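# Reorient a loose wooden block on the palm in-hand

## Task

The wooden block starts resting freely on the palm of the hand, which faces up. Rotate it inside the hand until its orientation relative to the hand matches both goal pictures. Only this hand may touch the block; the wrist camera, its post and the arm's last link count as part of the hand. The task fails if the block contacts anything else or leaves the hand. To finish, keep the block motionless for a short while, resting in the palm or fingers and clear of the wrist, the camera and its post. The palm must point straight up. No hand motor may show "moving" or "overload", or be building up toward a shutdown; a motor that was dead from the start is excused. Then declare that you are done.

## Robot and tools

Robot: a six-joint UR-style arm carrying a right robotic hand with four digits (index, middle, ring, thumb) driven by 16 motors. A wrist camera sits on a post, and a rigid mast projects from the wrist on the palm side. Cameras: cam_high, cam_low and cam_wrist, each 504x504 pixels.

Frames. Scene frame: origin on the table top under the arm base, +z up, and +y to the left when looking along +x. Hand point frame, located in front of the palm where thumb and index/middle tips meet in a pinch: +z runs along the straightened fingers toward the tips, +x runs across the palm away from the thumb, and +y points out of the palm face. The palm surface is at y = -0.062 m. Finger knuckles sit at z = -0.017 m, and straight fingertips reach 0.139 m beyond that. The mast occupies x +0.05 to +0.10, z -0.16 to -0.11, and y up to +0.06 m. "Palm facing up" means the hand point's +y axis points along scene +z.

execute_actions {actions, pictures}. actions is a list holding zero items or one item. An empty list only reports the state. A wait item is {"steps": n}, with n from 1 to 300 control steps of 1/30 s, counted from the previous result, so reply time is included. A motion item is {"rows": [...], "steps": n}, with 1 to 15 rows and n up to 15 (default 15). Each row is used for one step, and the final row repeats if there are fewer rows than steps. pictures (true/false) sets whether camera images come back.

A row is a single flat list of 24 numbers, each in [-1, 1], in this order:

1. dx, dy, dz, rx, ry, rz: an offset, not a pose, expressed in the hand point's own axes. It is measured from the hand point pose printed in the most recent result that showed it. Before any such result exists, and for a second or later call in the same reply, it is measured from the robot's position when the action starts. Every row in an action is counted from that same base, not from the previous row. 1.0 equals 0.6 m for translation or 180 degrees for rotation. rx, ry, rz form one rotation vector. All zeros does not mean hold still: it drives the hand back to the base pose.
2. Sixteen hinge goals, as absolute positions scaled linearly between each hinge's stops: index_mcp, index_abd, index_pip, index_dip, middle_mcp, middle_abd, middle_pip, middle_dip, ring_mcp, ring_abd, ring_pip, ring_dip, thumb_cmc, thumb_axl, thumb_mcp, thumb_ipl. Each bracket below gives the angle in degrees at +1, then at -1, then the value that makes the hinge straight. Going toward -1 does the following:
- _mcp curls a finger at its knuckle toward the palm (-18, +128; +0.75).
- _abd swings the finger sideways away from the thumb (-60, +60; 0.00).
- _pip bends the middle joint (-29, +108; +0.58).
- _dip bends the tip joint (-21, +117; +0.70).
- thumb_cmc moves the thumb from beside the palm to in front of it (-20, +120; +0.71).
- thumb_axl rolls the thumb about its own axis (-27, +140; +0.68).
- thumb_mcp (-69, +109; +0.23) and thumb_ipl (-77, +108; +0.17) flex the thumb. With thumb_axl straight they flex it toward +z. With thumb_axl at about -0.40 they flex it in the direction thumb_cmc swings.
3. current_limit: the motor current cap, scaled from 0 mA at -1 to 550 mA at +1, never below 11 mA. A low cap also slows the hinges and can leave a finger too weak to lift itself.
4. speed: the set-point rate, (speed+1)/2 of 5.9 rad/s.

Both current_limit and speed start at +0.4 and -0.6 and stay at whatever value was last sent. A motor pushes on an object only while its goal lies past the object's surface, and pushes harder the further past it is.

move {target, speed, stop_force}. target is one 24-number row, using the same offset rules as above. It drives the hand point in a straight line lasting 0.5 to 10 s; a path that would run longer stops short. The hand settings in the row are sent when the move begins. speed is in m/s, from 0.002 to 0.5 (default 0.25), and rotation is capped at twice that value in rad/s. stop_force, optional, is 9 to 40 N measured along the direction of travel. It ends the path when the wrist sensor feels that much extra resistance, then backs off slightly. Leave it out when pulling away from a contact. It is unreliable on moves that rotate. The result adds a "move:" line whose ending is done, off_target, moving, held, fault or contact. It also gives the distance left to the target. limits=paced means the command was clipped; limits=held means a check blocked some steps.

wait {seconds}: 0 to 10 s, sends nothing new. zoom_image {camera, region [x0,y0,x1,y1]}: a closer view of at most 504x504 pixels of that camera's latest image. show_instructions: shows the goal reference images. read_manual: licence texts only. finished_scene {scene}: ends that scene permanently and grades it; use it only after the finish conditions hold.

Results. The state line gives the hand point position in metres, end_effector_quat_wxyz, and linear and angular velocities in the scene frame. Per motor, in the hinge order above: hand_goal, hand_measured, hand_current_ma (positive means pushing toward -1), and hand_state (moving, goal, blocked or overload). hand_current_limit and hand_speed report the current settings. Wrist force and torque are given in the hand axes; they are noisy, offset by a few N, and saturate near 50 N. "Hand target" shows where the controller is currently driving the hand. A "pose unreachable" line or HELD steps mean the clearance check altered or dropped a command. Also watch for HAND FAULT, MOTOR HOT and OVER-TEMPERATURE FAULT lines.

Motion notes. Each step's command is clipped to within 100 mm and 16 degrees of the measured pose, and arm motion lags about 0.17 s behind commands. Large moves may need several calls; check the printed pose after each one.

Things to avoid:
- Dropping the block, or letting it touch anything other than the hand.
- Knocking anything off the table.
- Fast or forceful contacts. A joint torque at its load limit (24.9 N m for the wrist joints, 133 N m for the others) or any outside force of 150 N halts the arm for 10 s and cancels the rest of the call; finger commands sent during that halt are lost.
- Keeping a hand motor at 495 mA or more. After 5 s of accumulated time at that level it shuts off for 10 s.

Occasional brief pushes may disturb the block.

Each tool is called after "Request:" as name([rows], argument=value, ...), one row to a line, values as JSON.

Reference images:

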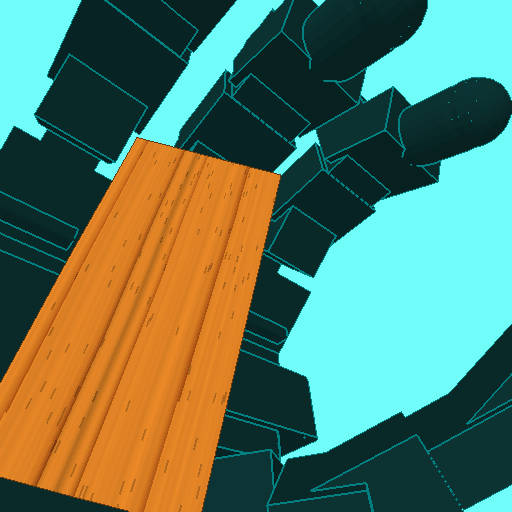

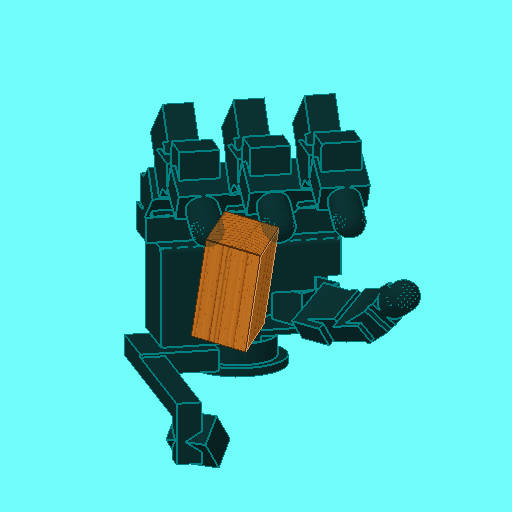

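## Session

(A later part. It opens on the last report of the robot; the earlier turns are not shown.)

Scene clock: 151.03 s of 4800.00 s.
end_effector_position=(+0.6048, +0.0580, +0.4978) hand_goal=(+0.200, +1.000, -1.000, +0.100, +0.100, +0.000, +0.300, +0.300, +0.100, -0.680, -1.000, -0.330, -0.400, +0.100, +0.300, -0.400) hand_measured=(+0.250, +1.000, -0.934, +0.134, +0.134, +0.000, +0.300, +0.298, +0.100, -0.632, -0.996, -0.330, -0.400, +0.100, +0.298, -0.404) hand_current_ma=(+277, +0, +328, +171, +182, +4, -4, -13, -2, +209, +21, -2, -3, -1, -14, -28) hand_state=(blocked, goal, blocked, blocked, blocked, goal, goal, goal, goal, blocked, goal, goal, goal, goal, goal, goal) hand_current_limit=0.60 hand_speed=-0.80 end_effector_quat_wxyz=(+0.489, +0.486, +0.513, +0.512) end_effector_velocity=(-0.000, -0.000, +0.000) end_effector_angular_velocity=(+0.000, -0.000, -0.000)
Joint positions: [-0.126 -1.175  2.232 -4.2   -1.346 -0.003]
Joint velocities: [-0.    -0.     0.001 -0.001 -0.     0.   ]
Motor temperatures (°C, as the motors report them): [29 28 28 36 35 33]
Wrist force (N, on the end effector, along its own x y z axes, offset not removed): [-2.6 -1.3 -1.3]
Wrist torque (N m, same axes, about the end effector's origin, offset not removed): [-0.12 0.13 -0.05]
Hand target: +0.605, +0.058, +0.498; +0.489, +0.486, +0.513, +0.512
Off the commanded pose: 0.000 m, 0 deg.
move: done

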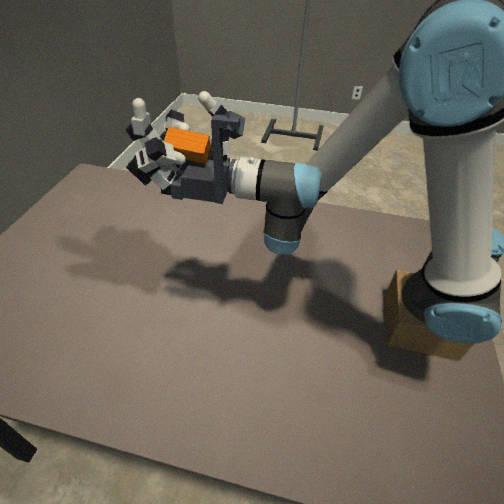

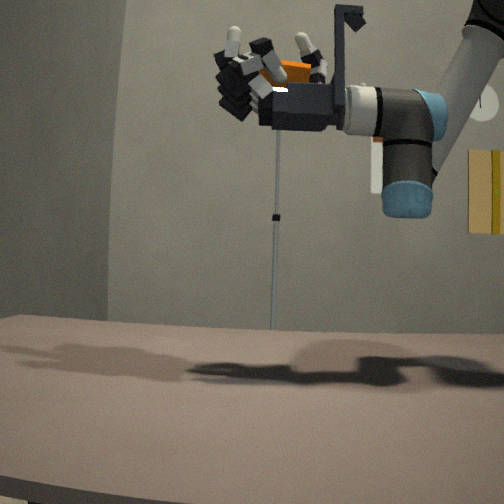

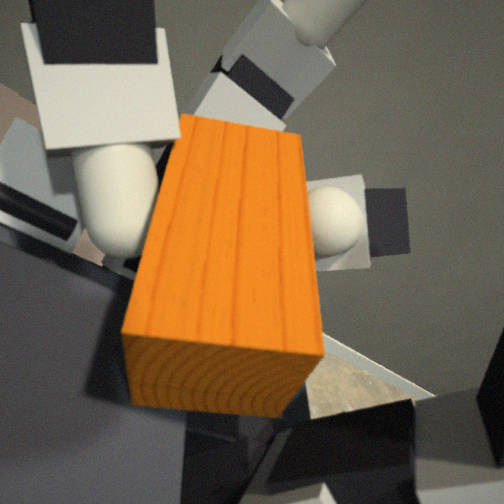

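Request:
move(target=[0,0,0,0,0,0,0.42,1,-1,0.14,0.4,0,0.3,0.3,0.36,-0.72,-1,-0.22,-0.65,0.15,0.22,-0.45,0.6,-0.8])

Request:
move(target=[0,0,0,0,0,0,0.42,1,-1,0.14,0.4,0,0.3,0.3,0.36,-0.72,-1,-0.22,-0.65,0.15,0.1,-1,0.6,-0.8])

Request:
move(target=[0,0,0,0,0,0,0.42,1,-1,0.14,0.15,0,0.3,0.3,0.36,-0.72,-1,-0.22,-0.4,0.15,0.3,-0.4,0.6,-0.8])

Scene clock: 160.73 s of 4800.00 s.
end_effector_position=(+0.6048, +0.0580, +0.4978) hand_goal=(+0.420, +1.000, -1.000, +0.140, +0.400, +0.000, +0.300, +0.300, +0.360, -0.720, -1.000, -0.220, -0.650, +0.150, +0.220, -0.450) hand_measured=(+0.442, +1.000, -0.930, +0.174, +0.410, +0.000, +0.300, +0.298, +0.330, -0.644, -1.000, -0.248, -0.650, +0.148, +0.220, -0.450) hand_current_ma=(+117, +0, +351, +169, +51, +4, -2, -13, -162, +332, -1, -141, +4, -14, +1, +4) hand_state=(blocked, goal, blocked, blocked, goal, goal, goal, goal, blocked, blocked, goal, blocked, goal, goal, goal, goal) hand_current_limit=0.60 hand_speed=-0.80 end_effector_quat_wxyz=(+0.489, +0.486, +0.513, +0.512) end_effector_velocity=(-0.000, -0.000, +0.000) end_effector_angular_velocity=(-0.000, -0.002, -0.000)
Joint positions: [-0.126 -1.175  2.232 -4.2   -1.346 -0.003]
Joint velocities: [-0.     0.    -0.001 -0.001 -0.    -0.   ]
Motor temperatures (°C, as the motors report them): [29 28 28 36 35 33]
Wrist force (N, on the end effector, along its own x y z axes, offset not removed): [-2.4 -0.7 1.1]
Wrist torque (N m, same axes, about the end effector's origin, offset not removed): [-0.17 0.13 -0.04]
Hand target: +0.605, +0.058, +0.498; +0.489, +0.486, +0.513, +0.512
Off the commanded pose: 0.000 m, 0 deg.
After step 90, 5.77 s passed at rest.
move: done

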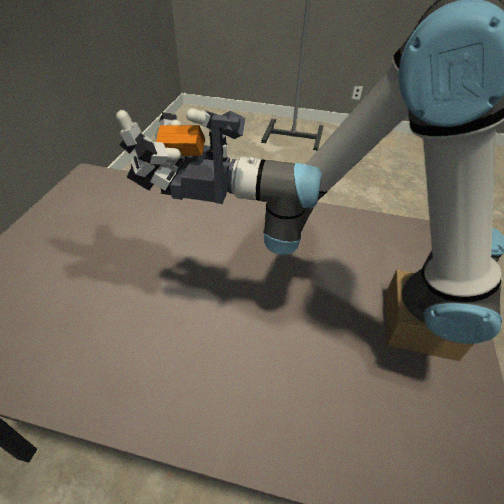

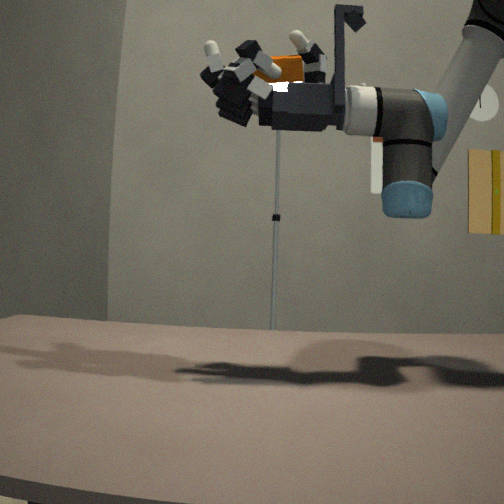

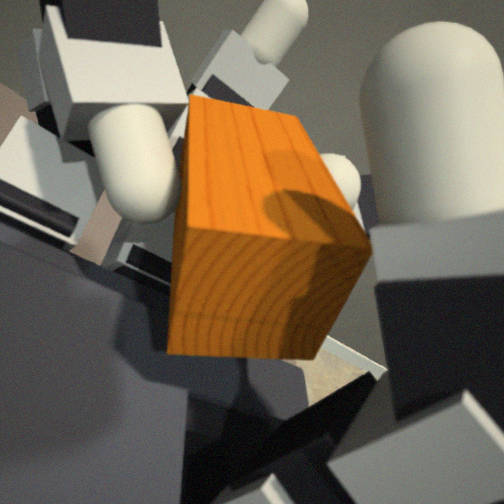

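Scene clock: 162.13 s of 4800.00 s.
end_effector_position=(+0.6048, +0.0580, +0.4978) hand_goal=(+0.420, +1.000, -1.000, +0.140, +0.400, +0.000, +0.300, +0.300, +0.360, -0.720, -1.000, -0.220, -0.650, +0.150, +0.100, -1.000) hand_measured=(+0.442, +1.000, -0.930, +0.174, +0.410, +0.000, +0.300, +0.298, +0.340, -0.644, -1.000, -0.248, -0.648, +0.142, +0.122, -0.814) hand_current_ma=(+117, +0, +352, +170, +51, +4, -2, -13, -105, +332, -1, -141, +11, -51, +147, +439) hand_state=(blocked, goal, blocked, blocked, goal, goal, goal, goal, goal, blocked, goal, blocked, goal, goal, blocked, blocked) hand_current_limit=0.60 hand_speed=-0.80 end_effector_quat_wxyz=(+0.489, +0.486, +0.513, +0.512) end_effector_velocity=(-0.000, +0.000, -0.000) end_effector_angular_velocity=(-0.000, +0.000, +0.000)
Joint positions: [-0.126 -1.175  2.232 -4.2   -1.346 -0.003]
Joint velocities: [ 0.     0.     0.001 -0.001  0.    -0.   ]
Motor temperatures (°C, as the motors report them): [29 28 28 36 35 33]
Wrist force (N, on the end effector, along its own x y z axes, offset not removed): [-0.8 -0.1 0.4]
Wrist torque (N m, same axes, about the end effector's origin, offset not removed): [-0.11 -0.03 0.09]
Hand target: +0.605, +0.058, +0.498; +0.489, +0.486, +0.513, +0.512
Off the commanded pose: 0.000 m, 0 deg.
move: done

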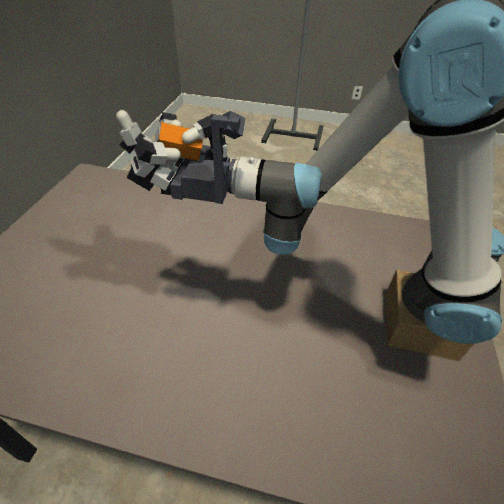

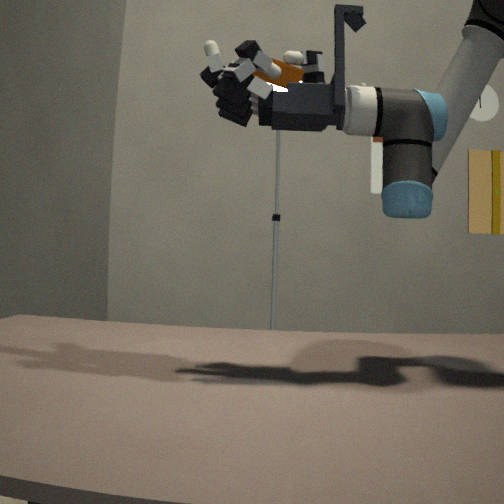

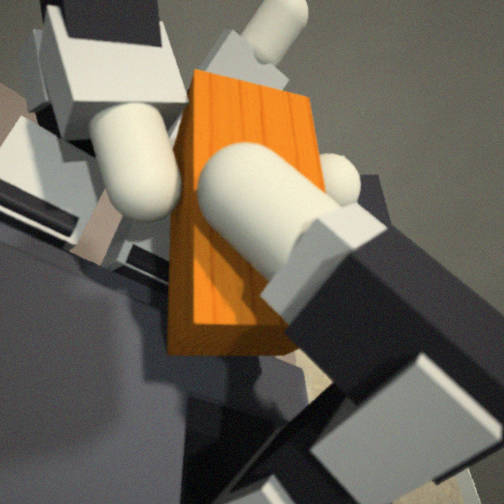

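Scene clock: 163.70 s of 4800.00 s.
end_effector_position=(+0.6048, +0.0580, +0.4978) hand_goal=(+0.420, +1.000, -1.000, +0.140, +0.150, +0.000, +0.300, +0.300, +0.360, -0.720, -1.000, -0.220, -0.400, +0.150, +0.300, -0.400) hand_measured=(+0.442, +1.000, -0.930, +0.174, +0.188, +0.000, +0.300, +0.298, +0.340, -0.644, -1.000, -0.244, -0.400, +0.148, +0.298, -0.404) hand_current_ma=(+125, +0, +352, +171, +201, +4, -1, -13, -104, +332, -1, -123, -3, -13, -14, -28) hand_state=(blocked, goal, blocked, blocked, blocked, goal, goal, goal, goal, blocked, goal, blocked, goal, goal, goal, goal) hand_current_limit=0.60 hand_speed=-0.80 end_effector_quat_wxyz=(+0.489, +0.486, +0.513, +0.512) end_effector_velocity=(+0.000, +0.001, -0.000) end_effector_angular_velocity=(-0.000, +0.000, +0.001)
Joint positions: [-0.126 -1.175  2.232 -4.2   -1.346 -0.003]
Joint velocities: [ 0.001  0.001 -0.    -0.    -0.    -0.   ]
Motor temperatures (°C, as the motors report them): [29 28 28 36 35 33]
Wrist force (N, on the end effector, along its own x y z axes, offset not removed): [-1.9 -1.7 1.0]
Wrist torque (N m, same axes, about the end effector's origin, offset not removed): [-0.44 0.12 -0.09]
Hand target: +0.605, +0.058, +0.498; +0.489, +0.486, +0.513, +0.512
Off the commanded pose: 0.000 m, 0 deg.
move: done

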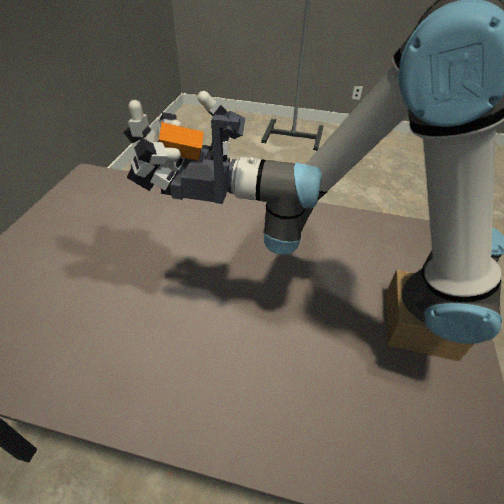

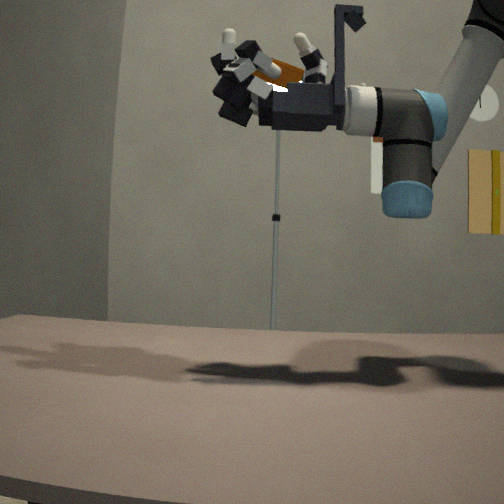

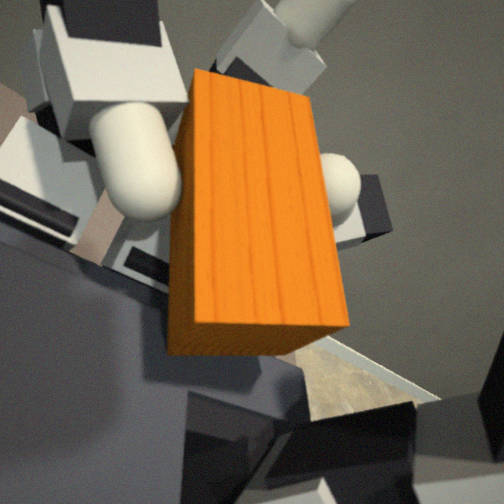

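Pitch is good; fix yaw by moving the index rearward and the ring forward.

Request:
move(target=[0,0,0,0,0,0,0.27,1,-0.96,0.16,0.17,0,0.3,0.3,0.36,-0.66,-1,-0.35,-0.4,0.15,0.3,-0.4,0.7,-0.85])

Scene clock: 170.70 s of 4800.00 s.
end_effector_position=(+0.6048, +0.0580, +0.4978) hand_goal=(+0.270, +1.000, -0.960, +0.160, +0.170, +0.000, +0.300, +0.300, +0.360, -0.660, -1.000, -0.350, -0.400, +0.150, +0.300, -0.400) hand_measured=(+0.292, +1.000, -0.928, +0.178, +0.188, +0.000, +0.300, +0.298, +0.360, -0.642, -1.000, -0.348, -0.400, +0.148, +0.298, -0.404) hand_current_ma=(+124, +0, +161, +94, +94, +4, -1, -13, +1, +81, +1, +7, -3, -13, -14, -28) hand_state=(blocked, goal, blocked, goal, goal, goal, goal, goal, goal, goal, goal, goal, goal, goal, goal, goal) hand_current_limit=0.70 hand_speed=-0.85 end_effector_quat_wxyz=(+0.489, +0.486, +0.513, +0.512) end_effector_velocity=(+0.000, +0.000, -0.000) end_effector_angular_velocity=(+0.000, +0.001, +0.000)
Joint positions: [-0.126 -1.175  2.232 -4.2   -1.346 -0.003]
Joint velocities: [ 0.  0.  0.  0. -0.  0.]
Motor temperatures (°C, as the motors report them): [29 28 28 36 35 33]
Wrist force (N, on the end effector, along its own x y z axes, offset not removed): [-2.2 -1.9 -0.9]
Wrist torque (N m, same axes, about the end effector's origin, offset not removed): [-0.27 0.06 -0.09]
Hand target: +0.605, +0.058, +0.498; +0.489, +0.486, +0.513, +0.512
Off the commanded pose: 0.000 m, 0 deg.
After step 90, 3.30 s passed at rest.
move: done

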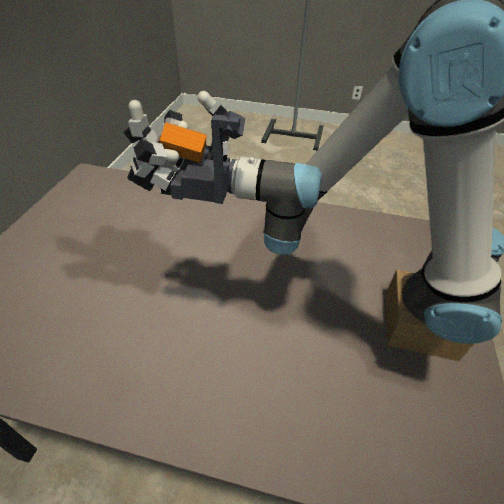

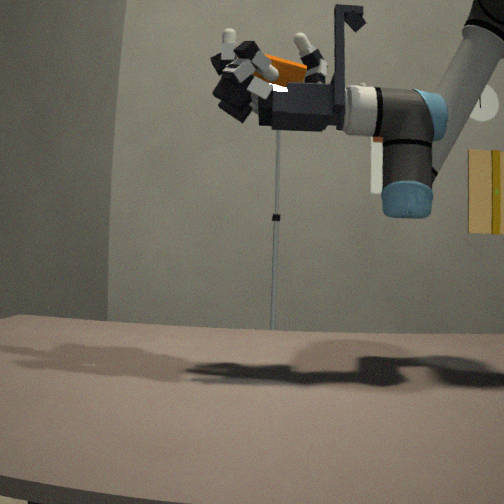

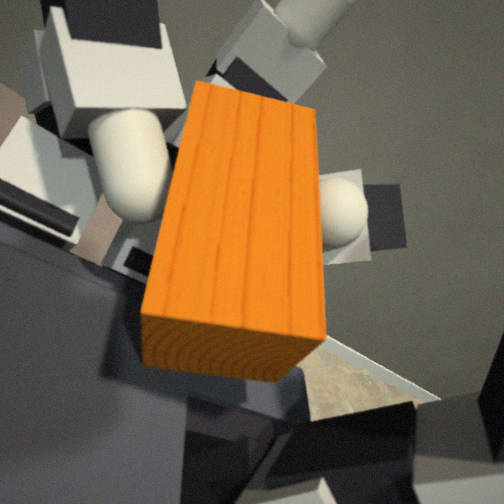

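Request:
move(target=[0,0,0,0,0,0,0.17,1,-0.97,0.16,0.07,0,0.3,0.3,0.36,-0.68,-1,-0.35,-0.4,0.15,0.3,-0.4,0.7,-0.85])

Scene clock: 174.90 s of 4800.00 s.
end_effector_position=(+0.6048, +0.0580, +0.4978) hand_goal=(+0.170, +1.000, -0.970, +0.160, +0.070, +0.000, +0.300, +0.300, +0.360, -0.680, -1.000, -0.350, -0.400, +0.150, +0.300, -0.400) hand_measured=(+0.202, +1.000, -0.930, +0.180, +0.108, +0.000, +0.300, +0.298, +0.360, -0.646, -1.000, -0.350, -0.400, +0.148, +0.298, -0.404) hand_current_ma=(+174, +0, +206, +97, +200, +4, -1, -13, +1, +146, +1, +3, -3, -13, -14, -28) hand_state=(blocked, goal, blocked, goal, blocked, goal, goal, goal, goal, blocked, goal, goal, goal, goal, goal, goal) hand_current_limit=0.70 hand_speed=-0.85 end_effector_quat_wxyz=(+0.489, +0.486, +0.513, +0.512) end_effector_velocity=(-0.000, +0.000, -0.000) end_effector_angular_velocity=(-0.000, +0.001, +0.001)
Joint positions: [-0.126 -1.175  2.232 -4.2   -1.346 -0.003]
Joint velocities: [ 0.001  0.     0.001  0.    -0.    -0.   ]
Motor temperatures (°C, as the motors report them): [29 28 28 36 35 33]
Wrist force (N, on the end effector, along its own x y z axes, offset not removed): [-2.5 -1.2 -0.9]
Wrist torque (N m, same axes, about the end effector's origin, offset not removed): [-0.19 0.15 -0.07]
Hand target: +0.605, +0.058, +0.498; +0.489, +0.486, +0.513, +0.512
Off the commanded pose: 0.000 m, 0 deg.
After step 90, 0.50 s passed at rest.
move: done

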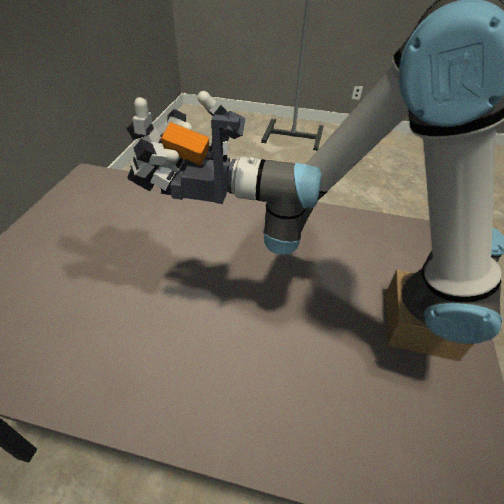

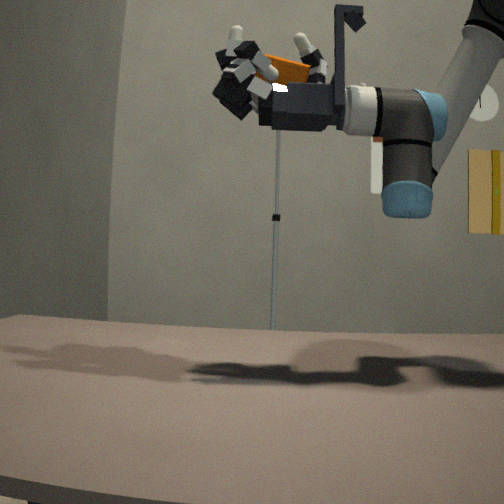

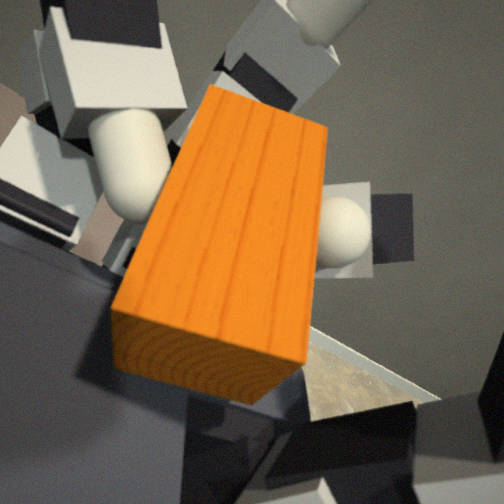

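Request:
finished_scene(scene=1)

The scene is finished: the task was done.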